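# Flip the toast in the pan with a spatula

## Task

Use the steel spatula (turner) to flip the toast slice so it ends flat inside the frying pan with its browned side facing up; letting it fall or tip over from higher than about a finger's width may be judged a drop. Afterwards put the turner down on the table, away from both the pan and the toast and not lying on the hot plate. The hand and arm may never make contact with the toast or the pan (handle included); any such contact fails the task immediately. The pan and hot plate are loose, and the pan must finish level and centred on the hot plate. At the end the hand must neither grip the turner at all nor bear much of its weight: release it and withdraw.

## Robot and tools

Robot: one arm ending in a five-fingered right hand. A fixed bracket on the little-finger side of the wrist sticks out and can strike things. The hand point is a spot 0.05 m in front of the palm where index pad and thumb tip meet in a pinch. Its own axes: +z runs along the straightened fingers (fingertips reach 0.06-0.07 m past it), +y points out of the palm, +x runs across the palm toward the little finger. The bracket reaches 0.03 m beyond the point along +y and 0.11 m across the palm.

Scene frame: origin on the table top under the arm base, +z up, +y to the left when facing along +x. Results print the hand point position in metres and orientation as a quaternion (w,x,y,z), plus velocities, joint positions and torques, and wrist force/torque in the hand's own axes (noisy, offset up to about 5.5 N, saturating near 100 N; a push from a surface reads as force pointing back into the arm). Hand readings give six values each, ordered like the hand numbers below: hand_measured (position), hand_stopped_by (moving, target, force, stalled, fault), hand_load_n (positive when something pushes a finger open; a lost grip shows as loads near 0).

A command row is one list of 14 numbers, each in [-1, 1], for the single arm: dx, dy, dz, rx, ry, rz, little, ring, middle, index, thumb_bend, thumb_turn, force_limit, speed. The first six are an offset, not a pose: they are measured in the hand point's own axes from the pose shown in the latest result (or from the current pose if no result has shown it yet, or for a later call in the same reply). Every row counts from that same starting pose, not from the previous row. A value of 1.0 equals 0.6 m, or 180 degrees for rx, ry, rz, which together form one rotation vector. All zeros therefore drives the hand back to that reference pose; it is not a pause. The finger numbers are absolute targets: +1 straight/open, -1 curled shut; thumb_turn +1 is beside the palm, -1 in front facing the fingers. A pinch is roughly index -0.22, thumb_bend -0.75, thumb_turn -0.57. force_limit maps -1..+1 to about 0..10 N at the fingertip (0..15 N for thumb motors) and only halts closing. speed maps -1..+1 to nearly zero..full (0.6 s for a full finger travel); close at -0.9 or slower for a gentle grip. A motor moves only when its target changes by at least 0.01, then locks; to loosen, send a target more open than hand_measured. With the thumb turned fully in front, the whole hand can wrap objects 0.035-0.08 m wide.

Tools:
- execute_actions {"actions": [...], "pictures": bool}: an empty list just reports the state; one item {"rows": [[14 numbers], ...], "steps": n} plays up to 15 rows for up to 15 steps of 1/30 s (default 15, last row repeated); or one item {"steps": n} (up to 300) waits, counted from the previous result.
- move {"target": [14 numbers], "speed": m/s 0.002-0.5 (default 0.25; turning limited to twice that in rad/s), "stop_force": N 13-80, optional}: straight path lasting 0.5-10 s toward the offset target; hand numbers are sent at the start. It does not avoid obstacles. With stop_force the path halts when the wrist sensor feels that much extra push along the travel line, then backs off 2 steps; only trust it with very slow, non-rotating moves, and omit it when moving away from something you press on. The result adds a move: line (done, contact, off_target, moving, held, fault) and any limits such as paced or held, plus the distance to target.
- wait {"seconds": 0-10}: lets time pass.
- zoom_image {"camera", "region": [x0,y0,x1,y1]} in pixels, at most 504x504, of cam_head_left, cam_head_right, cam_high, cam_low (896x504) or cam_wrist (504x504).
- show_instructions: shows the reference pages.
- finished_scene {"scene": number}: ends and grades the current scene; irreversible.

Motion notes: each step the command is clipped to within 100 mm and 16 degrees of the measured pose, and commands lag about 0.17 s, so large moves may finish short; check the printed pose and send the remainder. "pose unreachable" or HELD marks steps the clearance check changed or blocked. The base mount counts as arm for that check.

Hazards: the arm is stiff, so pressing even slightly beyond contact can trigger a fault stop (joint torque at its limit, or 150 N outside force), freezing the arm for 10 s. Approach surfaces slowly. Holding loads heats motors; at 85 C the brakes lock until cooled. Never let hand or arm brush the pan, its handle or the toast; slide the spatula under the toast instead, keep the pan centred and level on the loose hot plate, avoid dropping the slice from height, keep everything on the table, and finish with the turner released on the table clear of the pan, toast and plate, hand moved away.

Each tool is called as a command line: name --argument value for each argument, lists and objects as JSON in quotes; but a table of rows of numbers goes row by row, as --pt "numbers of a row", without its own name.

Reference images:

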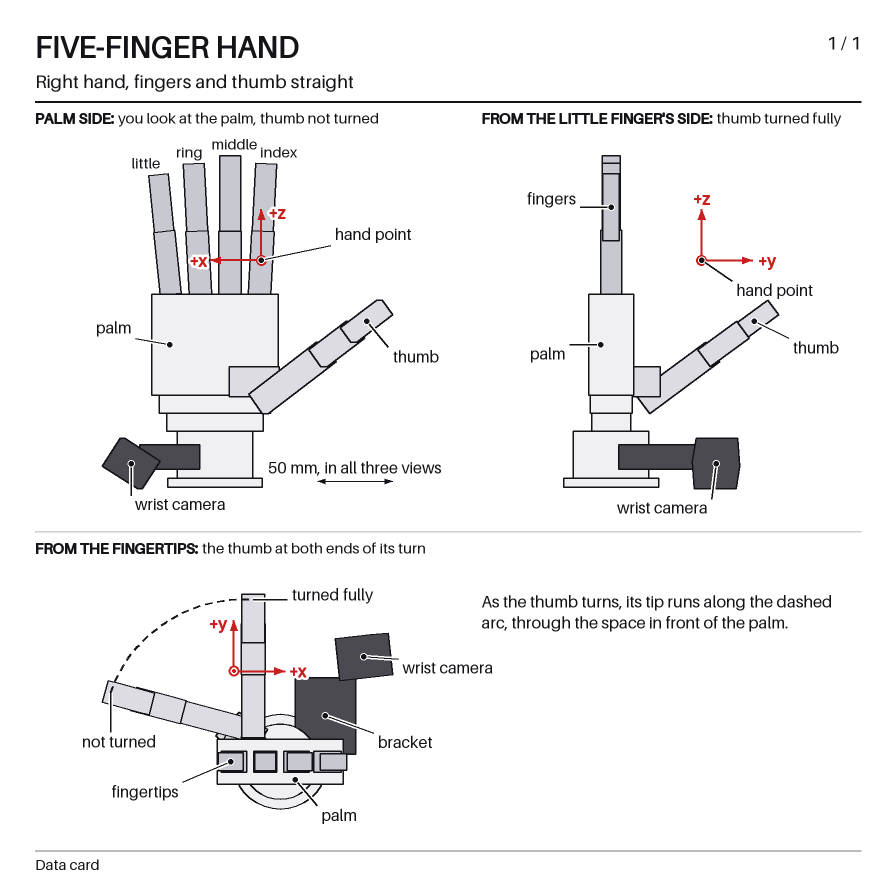

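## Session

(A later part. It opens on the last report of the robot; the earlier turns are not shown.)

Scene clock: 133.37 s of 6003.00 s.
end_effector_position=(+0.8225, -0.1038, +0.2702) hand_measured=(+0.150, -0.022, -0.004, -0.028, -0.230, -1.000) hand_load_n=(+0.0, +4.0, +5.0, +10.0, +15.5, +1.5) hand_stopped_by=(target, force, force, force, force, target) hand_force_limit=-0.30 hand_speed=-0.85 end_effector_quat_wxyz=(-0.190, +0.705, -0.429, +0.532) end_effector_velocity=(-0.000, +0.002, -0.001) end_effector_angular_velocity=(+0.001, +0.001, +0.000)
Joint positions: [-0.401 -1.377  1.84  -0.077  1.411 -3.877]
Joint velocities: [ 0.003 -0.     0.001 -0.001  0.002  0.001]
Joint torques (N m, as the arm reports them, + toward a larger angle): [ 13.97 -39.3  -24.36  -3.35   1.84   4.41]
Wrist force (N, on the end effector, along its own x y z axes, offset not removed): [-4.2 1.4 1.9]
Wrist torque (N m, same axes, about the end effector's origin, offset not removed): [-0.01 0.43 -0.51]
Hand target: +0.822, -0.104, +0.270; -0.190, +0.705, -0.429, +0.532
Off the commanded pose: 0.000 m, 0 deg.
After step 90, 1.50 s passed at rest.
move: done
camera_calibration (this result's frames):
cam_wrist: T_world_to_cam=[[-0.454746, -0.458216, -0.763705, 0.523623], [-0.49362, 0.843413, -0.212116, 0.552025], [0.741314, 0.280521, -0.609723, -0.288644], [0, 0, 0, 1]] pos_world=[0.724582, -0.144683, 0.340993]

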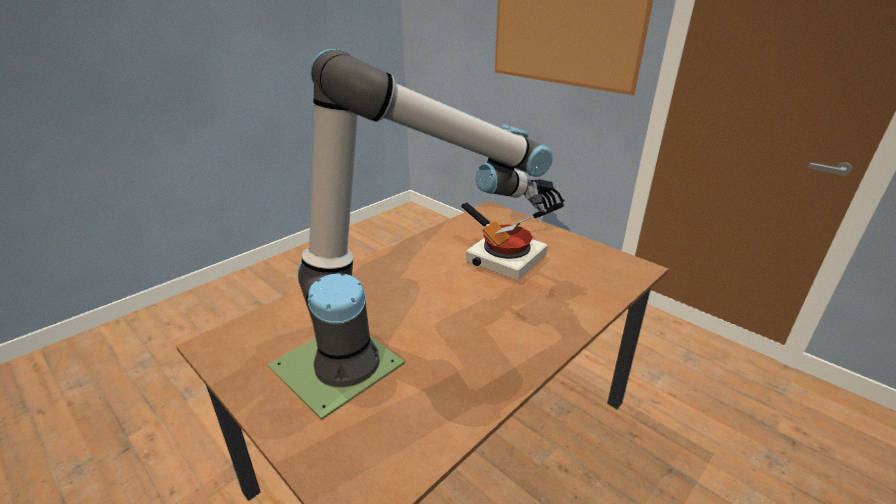

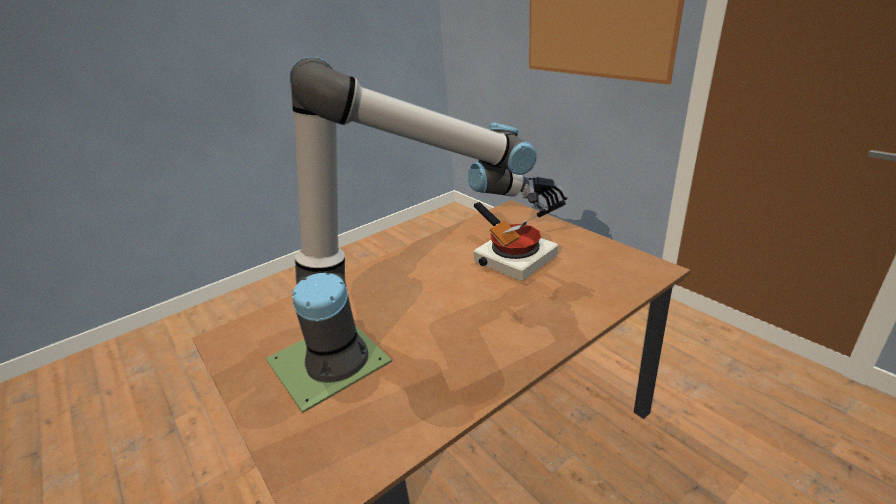

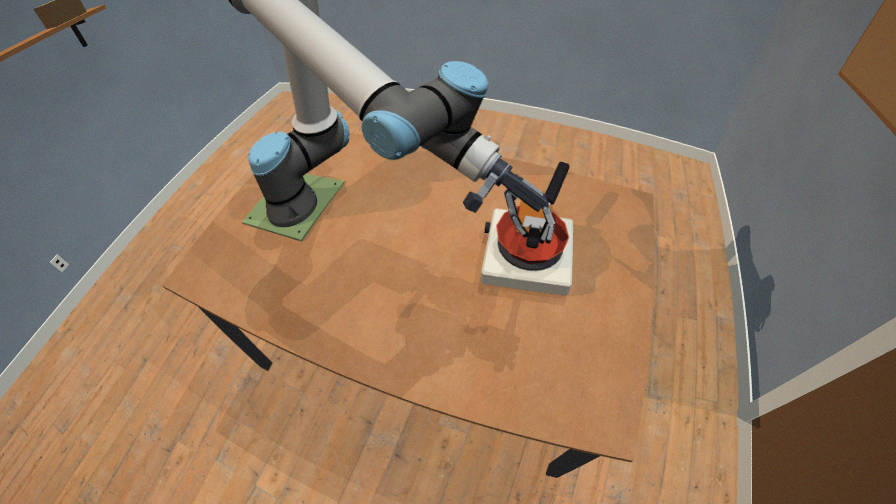

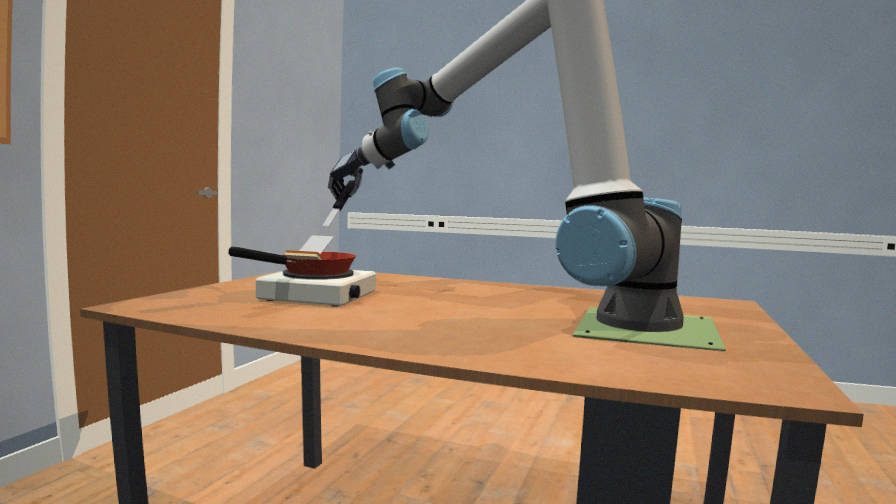

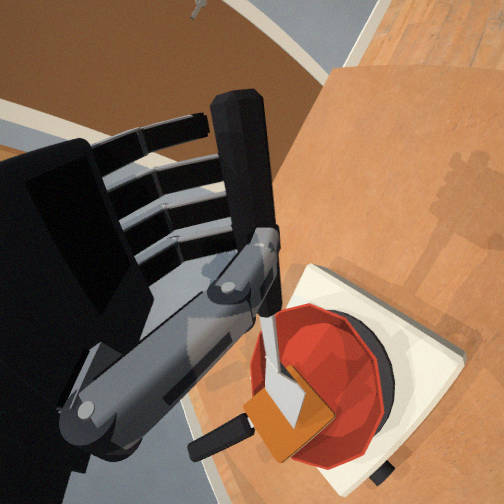

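move --target '[0.039,-0.048,-0.024,0,0,0,0.15,-0.5,-0.6,-0.6,-0.3,-1,-0.3,-0.85]' --speed 0.1

move --target '[-0.142,-0.23,-0.116,0,0.075,-0.149,0.15,-0.5,-0.6,-0.6,-0.3,-1,-0.3,-0.85]' --speed 0.12

zoom_image --camera "cam_low" --region '[250,200,370,290]'

zoom_image --camera "cam_head_left" --region '[460,190,550,260]'

Scene clock: 143.23 s of 6003.00 s.
end_effector_position=(+0.8225, -0.1038, +0.3097) hand_measured=(+0.150, -0.022, -0.004, -0.028, -0.230, -1.000) hand_load_n=(+0.0, +4.0, +5.0, +10.0, +15.5, +1.5) hand_stopped_by=(target, force, force, force, force, target) hand_force_limit=-0.30 hand_speed=-0.85 end_effector_quat_wxyz=(-0.190, +0.705, -0.429, +0.532) end_effector_velocity=(+0.000, +0.000, +0.002) end_effector_angular_velocity=(+0.000, +0.001, +0.001)
Joint positions: [-0.402 -1.404  1.796 -0.007  1.41  -3.877]
Joint velocities: [ 0.    -0.001 -0.003  0.004 -0.001 -0.001]
Joint torques (N m, as the arm reports them, + toward a larger angle): [-11.79 -68.06 -50.84   2.21  -2.62  -4.17]
Wrist force (N, on the end effector, along its own x y z axes, offset not removed): [-5.3 4.0 4.5]
Wrist torque (N m, same axes, about the end effector's origin, offset not removed): [0.21 0.48 -0.53]
Hand target: +0.822, -0.104, +0.310; -0.190, +0.705, -0.429, +0.532
Off the commanded pose: 0.000 m, 0 deg.
After step 90, 5.93 s passed at rest.
move: done
camera_calibration (this result's frames):
cam_wrist: T_world_to_cam=[[-0.454725, -0.458222, -0.763714, 0.553783], [-0.493627, 0.843407, -0.212125, 0.560412], [0.741322, 0.280531, -0.609708, -0.264583], [0, 0, 0, 1]] pos_world=[0.724594, -0.144677, 0.380491]

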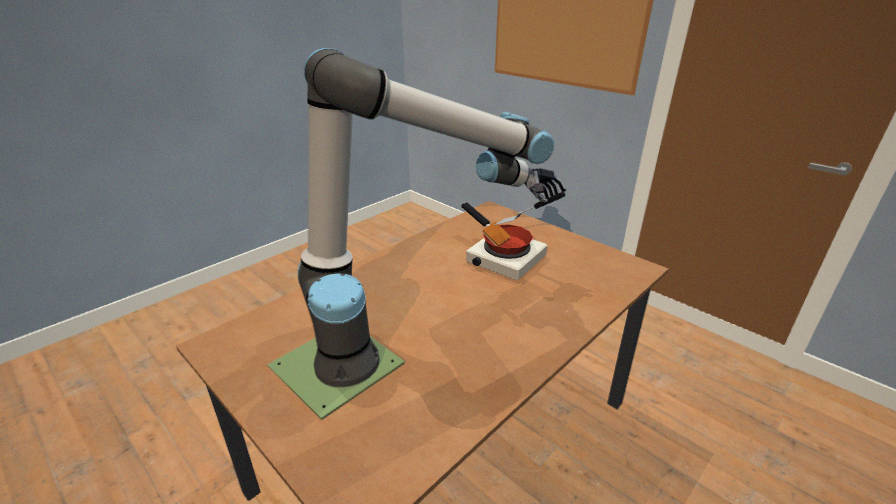

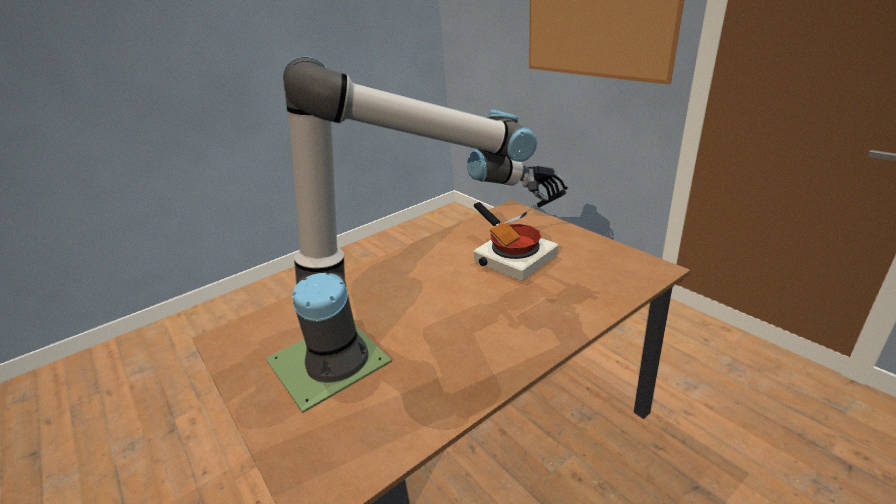

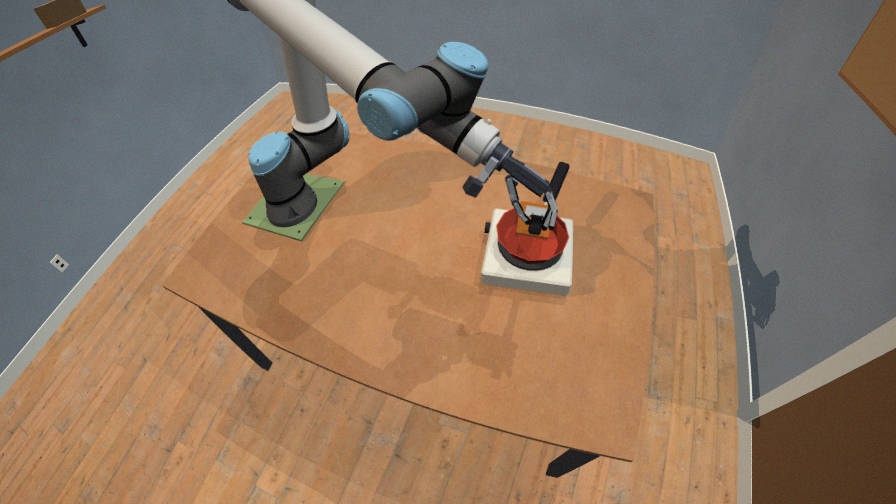

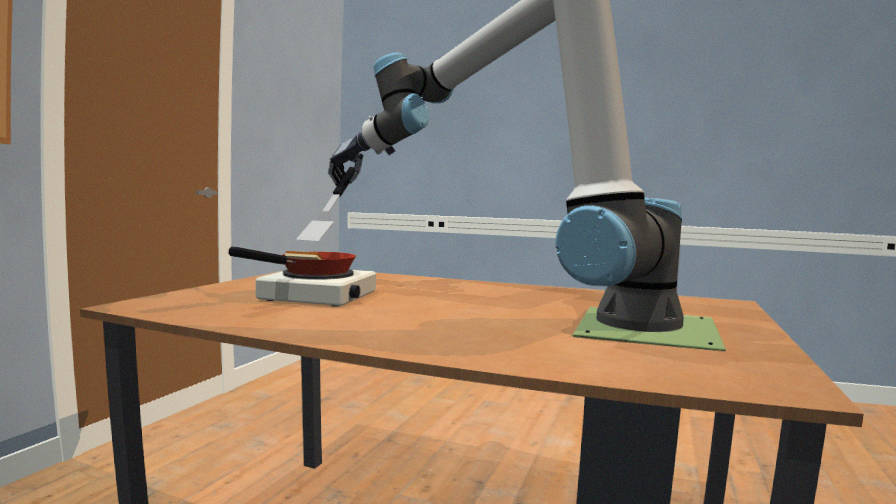

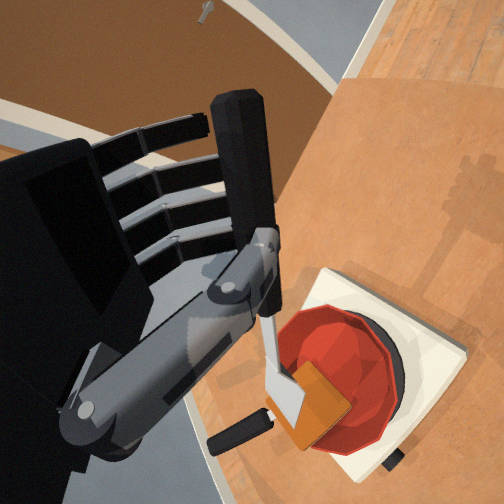

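Scene clock: 145.90 s of 6003.00 s.
end_effector_position=(+0.8086, +0.0551, +0.3845) hand_measured=(+0.150, -0.022, -0.004, -0.028, -0.230, -1.000) hand_load_n=(+0.0, +4.0, +5.5, +10.0, +15.5, +2.0) hand_stopped_by=(target, force, force, force, force, target) hand_force_limit=-0.30 hand_speed=-0.85 end_effector_quat_wxyz=(-0.011, +0.718, -0.273, +0.640) end_effector_velocity=(+0.000, +0.002, +0.001) end_effector_angular_velocity=(-0.007, -0.002, +0.000)
Joint positions: [-0.024 -1.444  1.797 -0.148  1.914 -4.254]
Joint velocities: [ 0.005  0.    -0.001 -0.004  0.006 -0.006]
Joint torques (N m, as the arm reports them, + toward a larger angle): [ 10.37 -37.17 -52.9   -4.28   2.67  -5.18]
Wrist force (N, on the end effector, along its own x y z axes, offset not removed): [-0.5 -0.4 1.9]
Wrist torque (N m, same axes, about the end effector's origin, offset not removed): [-0.23 -0.25 -0.17]
Hand target: +0.809, +0.055, +0.385; -0.010, +0.718, -0.273, +0.640
Off the commanded pose: 0.000 m, 0 deg.
move: done
camera_calibration (this result's frames):
cam_wrist: T_world_to_cam=[[-0.427897, -0.782573, -0.452198, 0.553787], [-0.4741, 0.6203, -0.624866, 0.590616], [0.769501, -0.0529911, -0.636443, -0.247432], [0, 0, 0, 1]] pos_world=[0.707374, 0.0539081, 0.462001]

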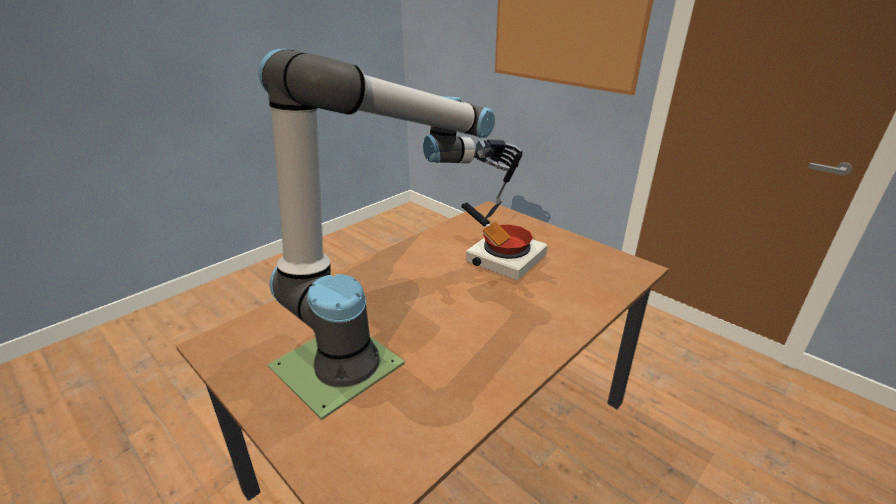

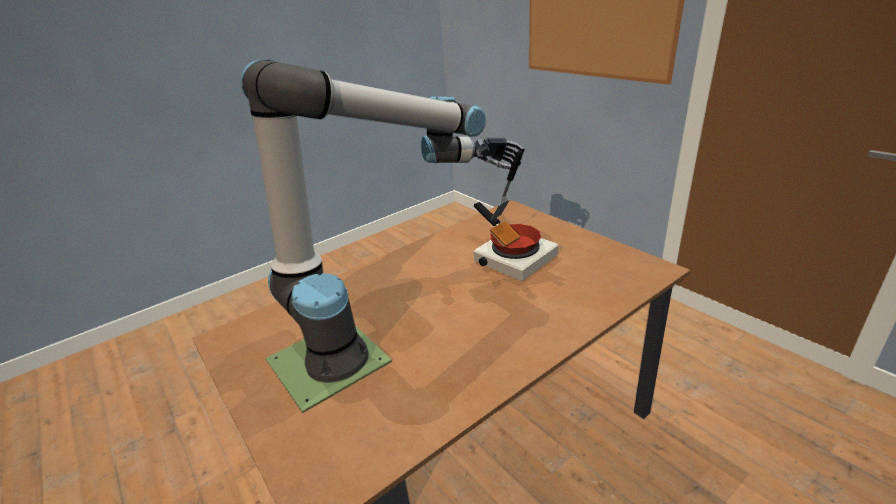

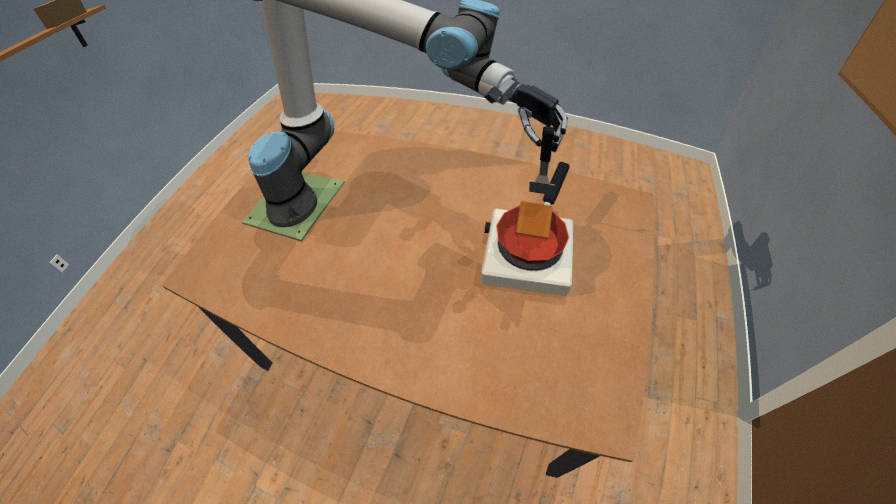

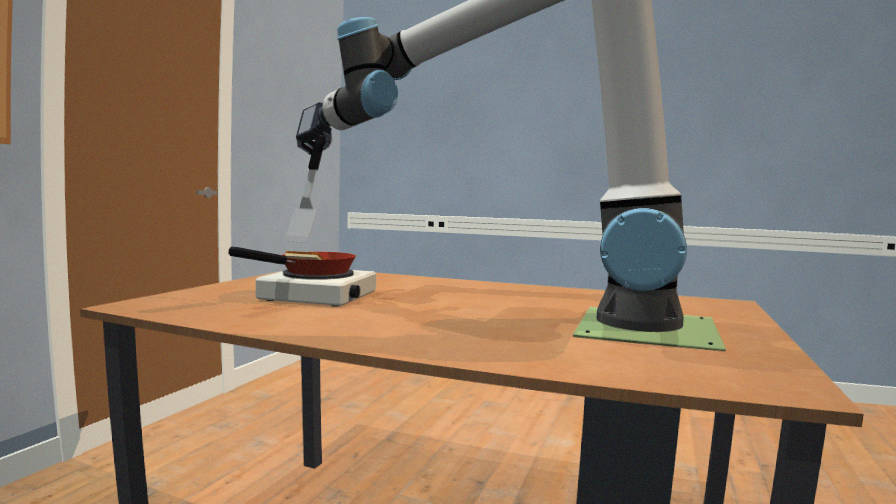

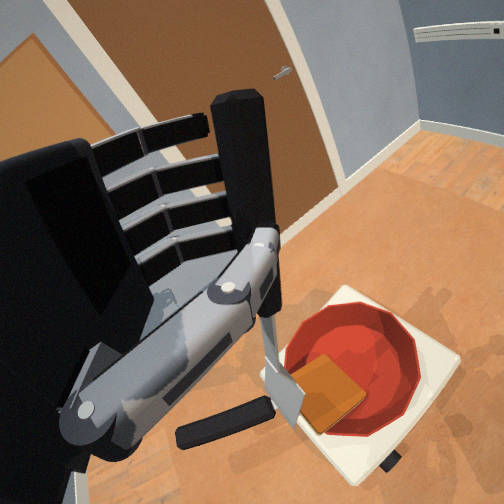

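Region (250, 200, 370, 290) of cam_low's 896x504 image, scaled by 4.200, with more detail than that image has; it fills the top 378 rows of this view, and the rest is white.

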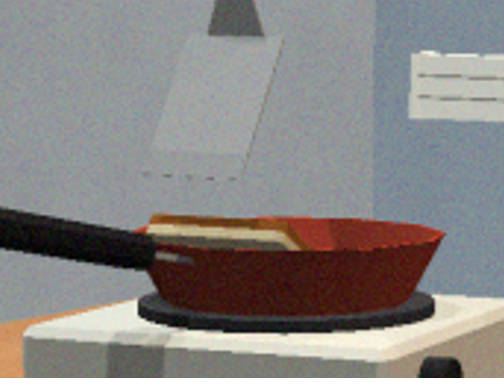

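Region (460, 190, 550, 260) of cam_head_left's 896x504 image, scaled by 5.600, with more detail than that image has.

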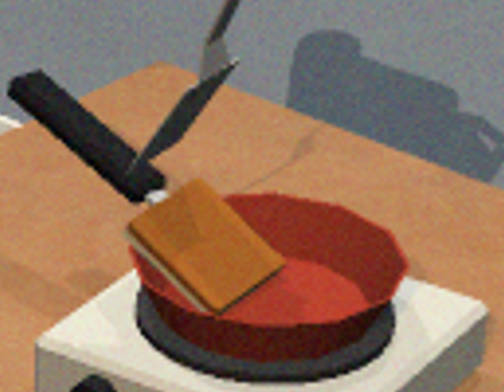

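move --target '[-0.048,0.036,-0.004,0,0,0,0.15,-0.5,-0.6,-0.6,-0.3,-1,-0.3,-0.85]' --speed 0.03

zoom_image --camera "cam_low" --region '[250,200,370,290]'

zoom_image --camera "cam_head_left" --region '[460,190,550,260]'

Scene clock: 150.50 s of 6003.00 s.
end_effector_position=(+0.7974, +0.0493, +0.3510) hand_measured=(+0.150, -0.022, -0.004, -0.028, -0.230, -1.000) hand_load_n=(+0.0, +4.0, +5.5, +10.0, +15.5, +2.0) hand_stopped_by=(target, force, force, force, force, target) hand_force_limit=-0.30 hand_speed=-0.85 end_effector_quat_wxyz=(-0.011, +0.718, -0.273, +0.640) end_effector_velocity=(-0.001, -0.000, -0.002) end_effector_angular_velocity=(-0.001, +0.000, -0.001)
Joint positions: [-0.034 -1.443  1.86  -0.212  1.905 -4.256]
Joint velocities: [-0.    -0.     0.004 -0.004  0.001 -0.001]
Joint torques (N m, as the arm reports them, + toward a larger angle): [ -9.92 -36.36 -23.93  -3.43  -2.15  -4.31]
Wrist force (N, on the end effector, along its own x y z axes, offset not removed): [-3.4 3.7 3.5]
Wrist torque (N m, same axes, about the end effector's origin, offset not removed): [0.23 0.04 -0.23]
Hand target: +0.797, +0.049, +0.351; -0.011, +0.718, -0.273, +0.640
Off the commanded pose: 0.000 m, 0 deg.
After step 90, 0.03 s passed at rest.
move: done
camera_calibration (this result's frames):
cam_wrist: T_world_to_cam=[[-0.427892, -0.78256, -0.452225, 0.52925], [-0.474078, 0.620316, -0.624867, 0.567989], [0.769519, -0.0529853, -0.636423, -0.260384], [0, 0, 0, 1]] pos_world=[0.696103, 0.048041, 0.428544]

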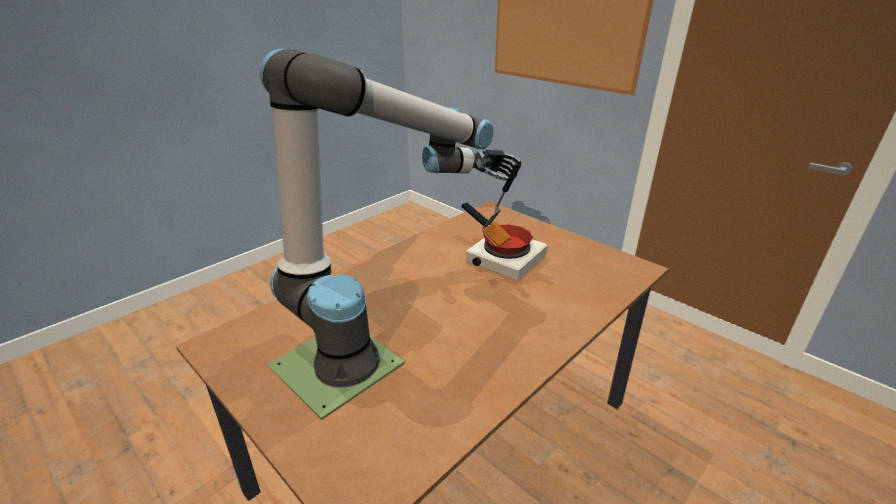

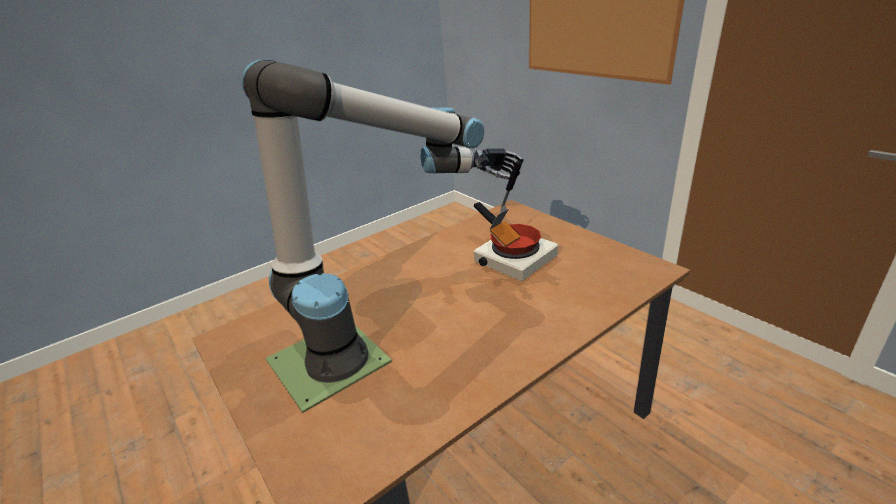

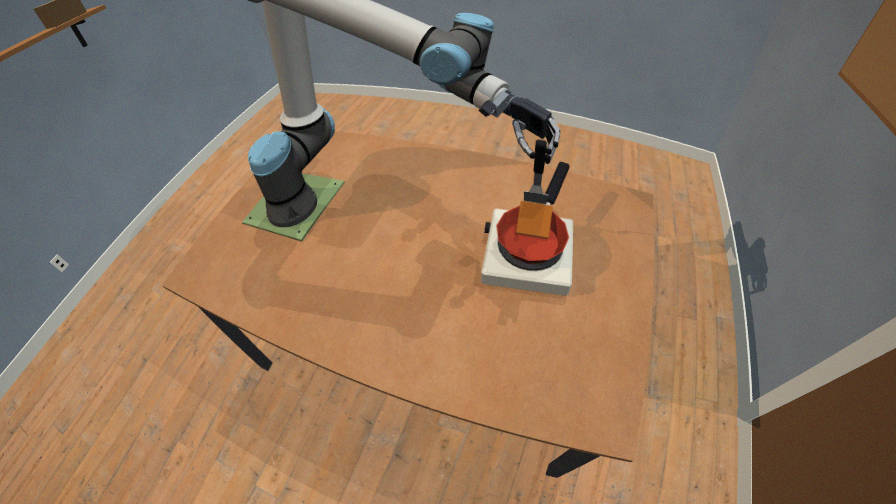

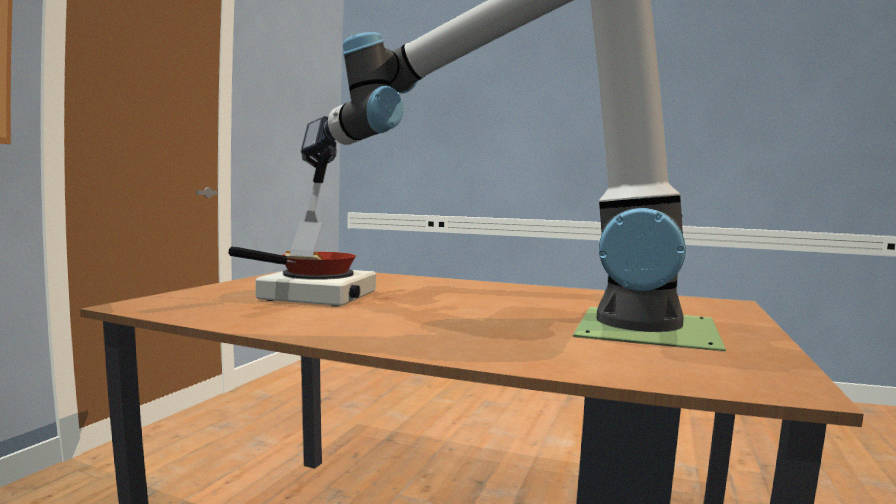

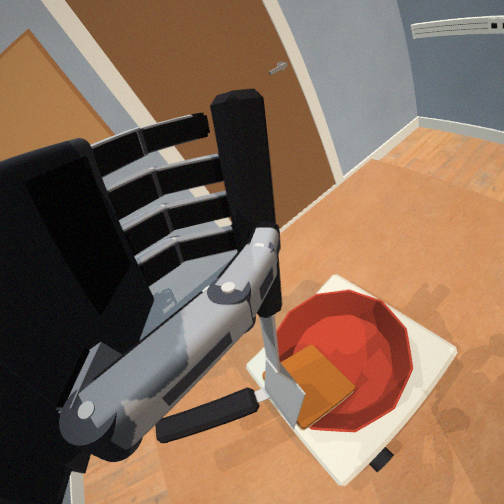

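Region (250, 200, 370, 290) of cam_low's 896x504 image, scaled by 4.200, with more detail than that image has; it fills the top 378 rows of this view, and the rest is white.

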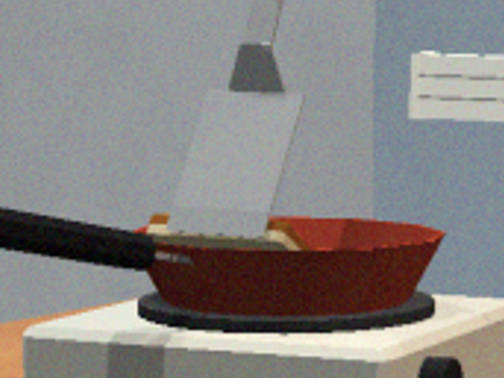

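Region (460, 190, 550, 260) of cam_head_left's 896x504 image, scaled by 5.600, with more detail than that image has.

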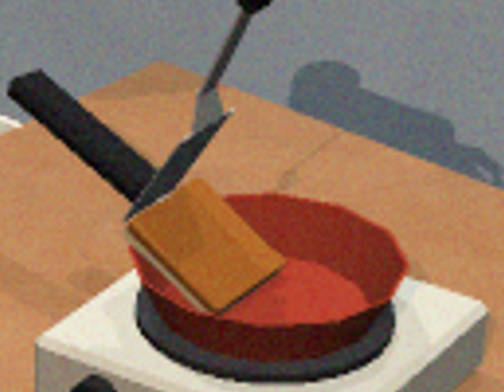

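move --target '[0.005,0.036,0.018,0,0,0,0.15,-0.5,-0.6,-0.6,-0.3,-1,-0.3,-0.85]' --speed 0.01

zoom_image --camera "cam_head_left" --region '[460,190,550,260]'

zoom_image --camera "cam_high" --region '[480,190,590,280]'

Scene clock: 155.77 s of 6003.00 s.
end_effector_position=(+0.7993, +0.0263, +0.3440) hand_measured=(+0.150, -0.022, -0.004, -0.028, -0.230, -1.000) hand_load_n=(+0.0, +4.0, +5.5, +10.0, +15.5, +2.0) hand_stopped_by=(target, force, force, force, force, target) hand_force_limit=-0.30 hand_speed=-0.85 end_effector_quat_wxyz=(-0.011, +0.718, -0.273, +0.640) end_effector_velocity=(+0.001, -0.003, +0.001) end_effector_angular_velocity=(-0.001, -0.004, -0.001)
Joint positions: [-0.074 -1.446  1.876 -0.229  1.866 -4.264]
Joint velocities: [-0.004 -0.001  0.002 -0.005 -0.003 -0.001]
Joint torques (N m, as the arm reports them, + toward a larger angle): [ -8.01 -67.76 -24.48  -4.76  -2.52  -4.72]
Wrist force (N, on the end effector, along its own x y z axes, offset not removed): [-3.1 1.3 3.2]
Wrist torque (N m, same axes, about the end effector's origin, offset not removed): [-0.02 0.12 -0.25]
Hand target: +0.799, +0.026, +0.344; -0.011, +0.718, -0.273, +0.640
Off the commanded pose: 0.000 m, 0 deg.
move: done
camera_calibration (this result's frames):
cam_wrist: T_world_to_cam=[[-0.427908, -0.78252, -0.45228, 0.508985], [-0.474074, 0.62037, -0.624816, 0.578716], [0.769512, -0.0529497, -0.636434, -0.267508], [0, 0, 0, 1]] pos_world=[0.698004, 0.0251089, 0.421544]

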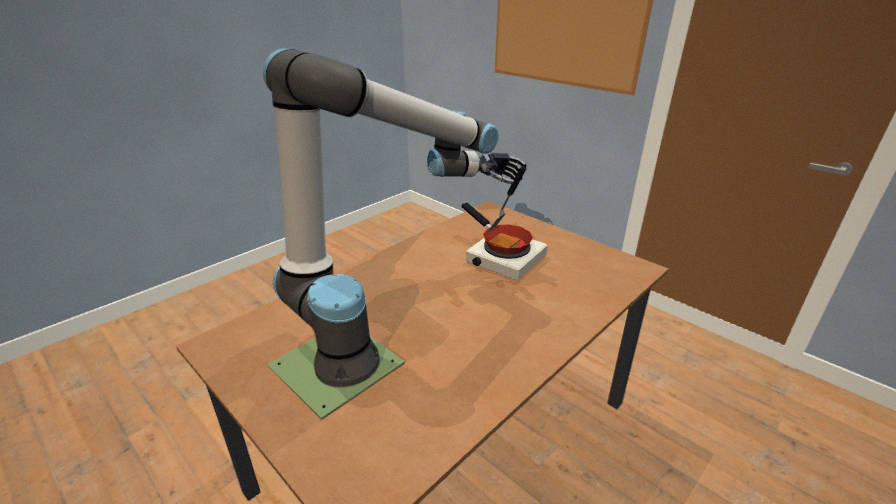

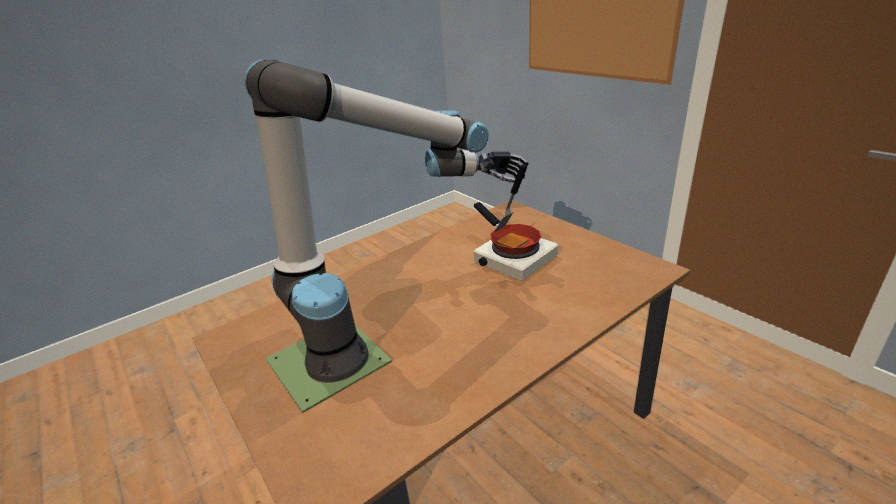

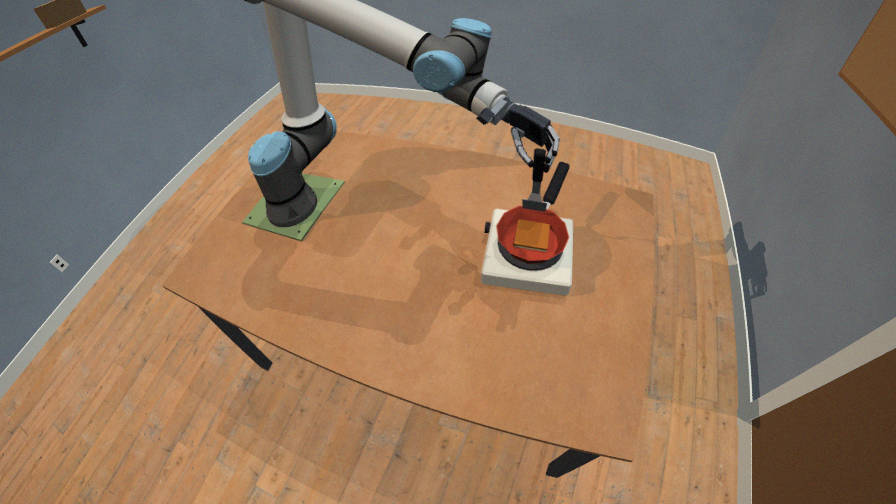

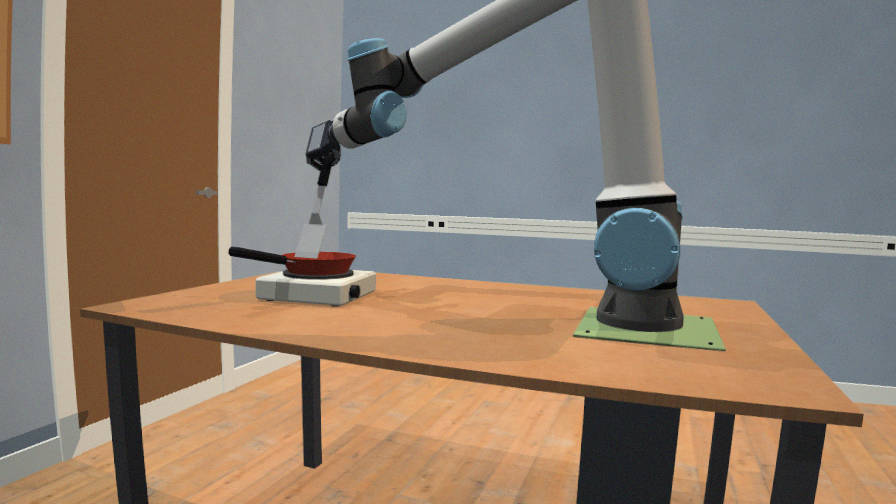

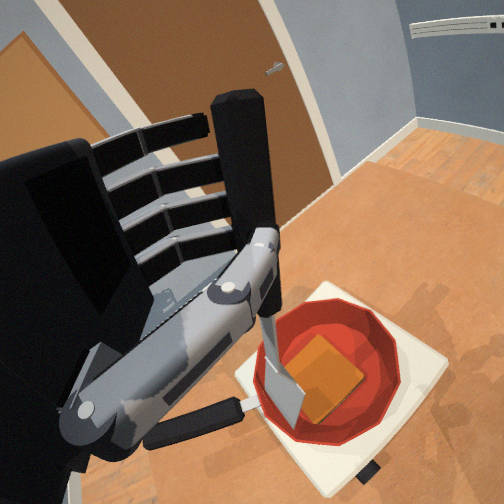

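Region (460, 190, 550, 260) of cam_head_left's 896x504 image, scaled by 5.600, with more detail than that image has.

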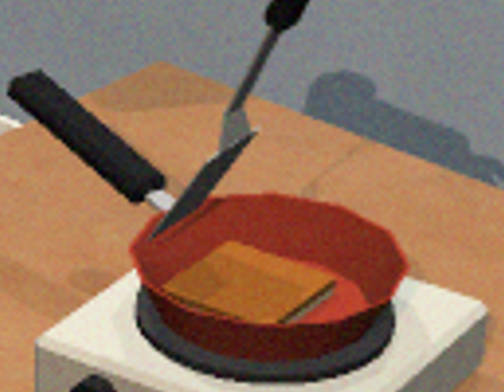

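Region (480, 190, 590, 280) of cam_high's 896x504 image, scaled by 4.582, with more detail than that image has; it fills the top 412 rows of this view, and the rest is white.

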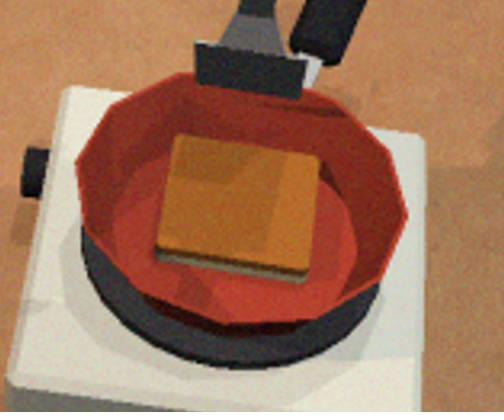

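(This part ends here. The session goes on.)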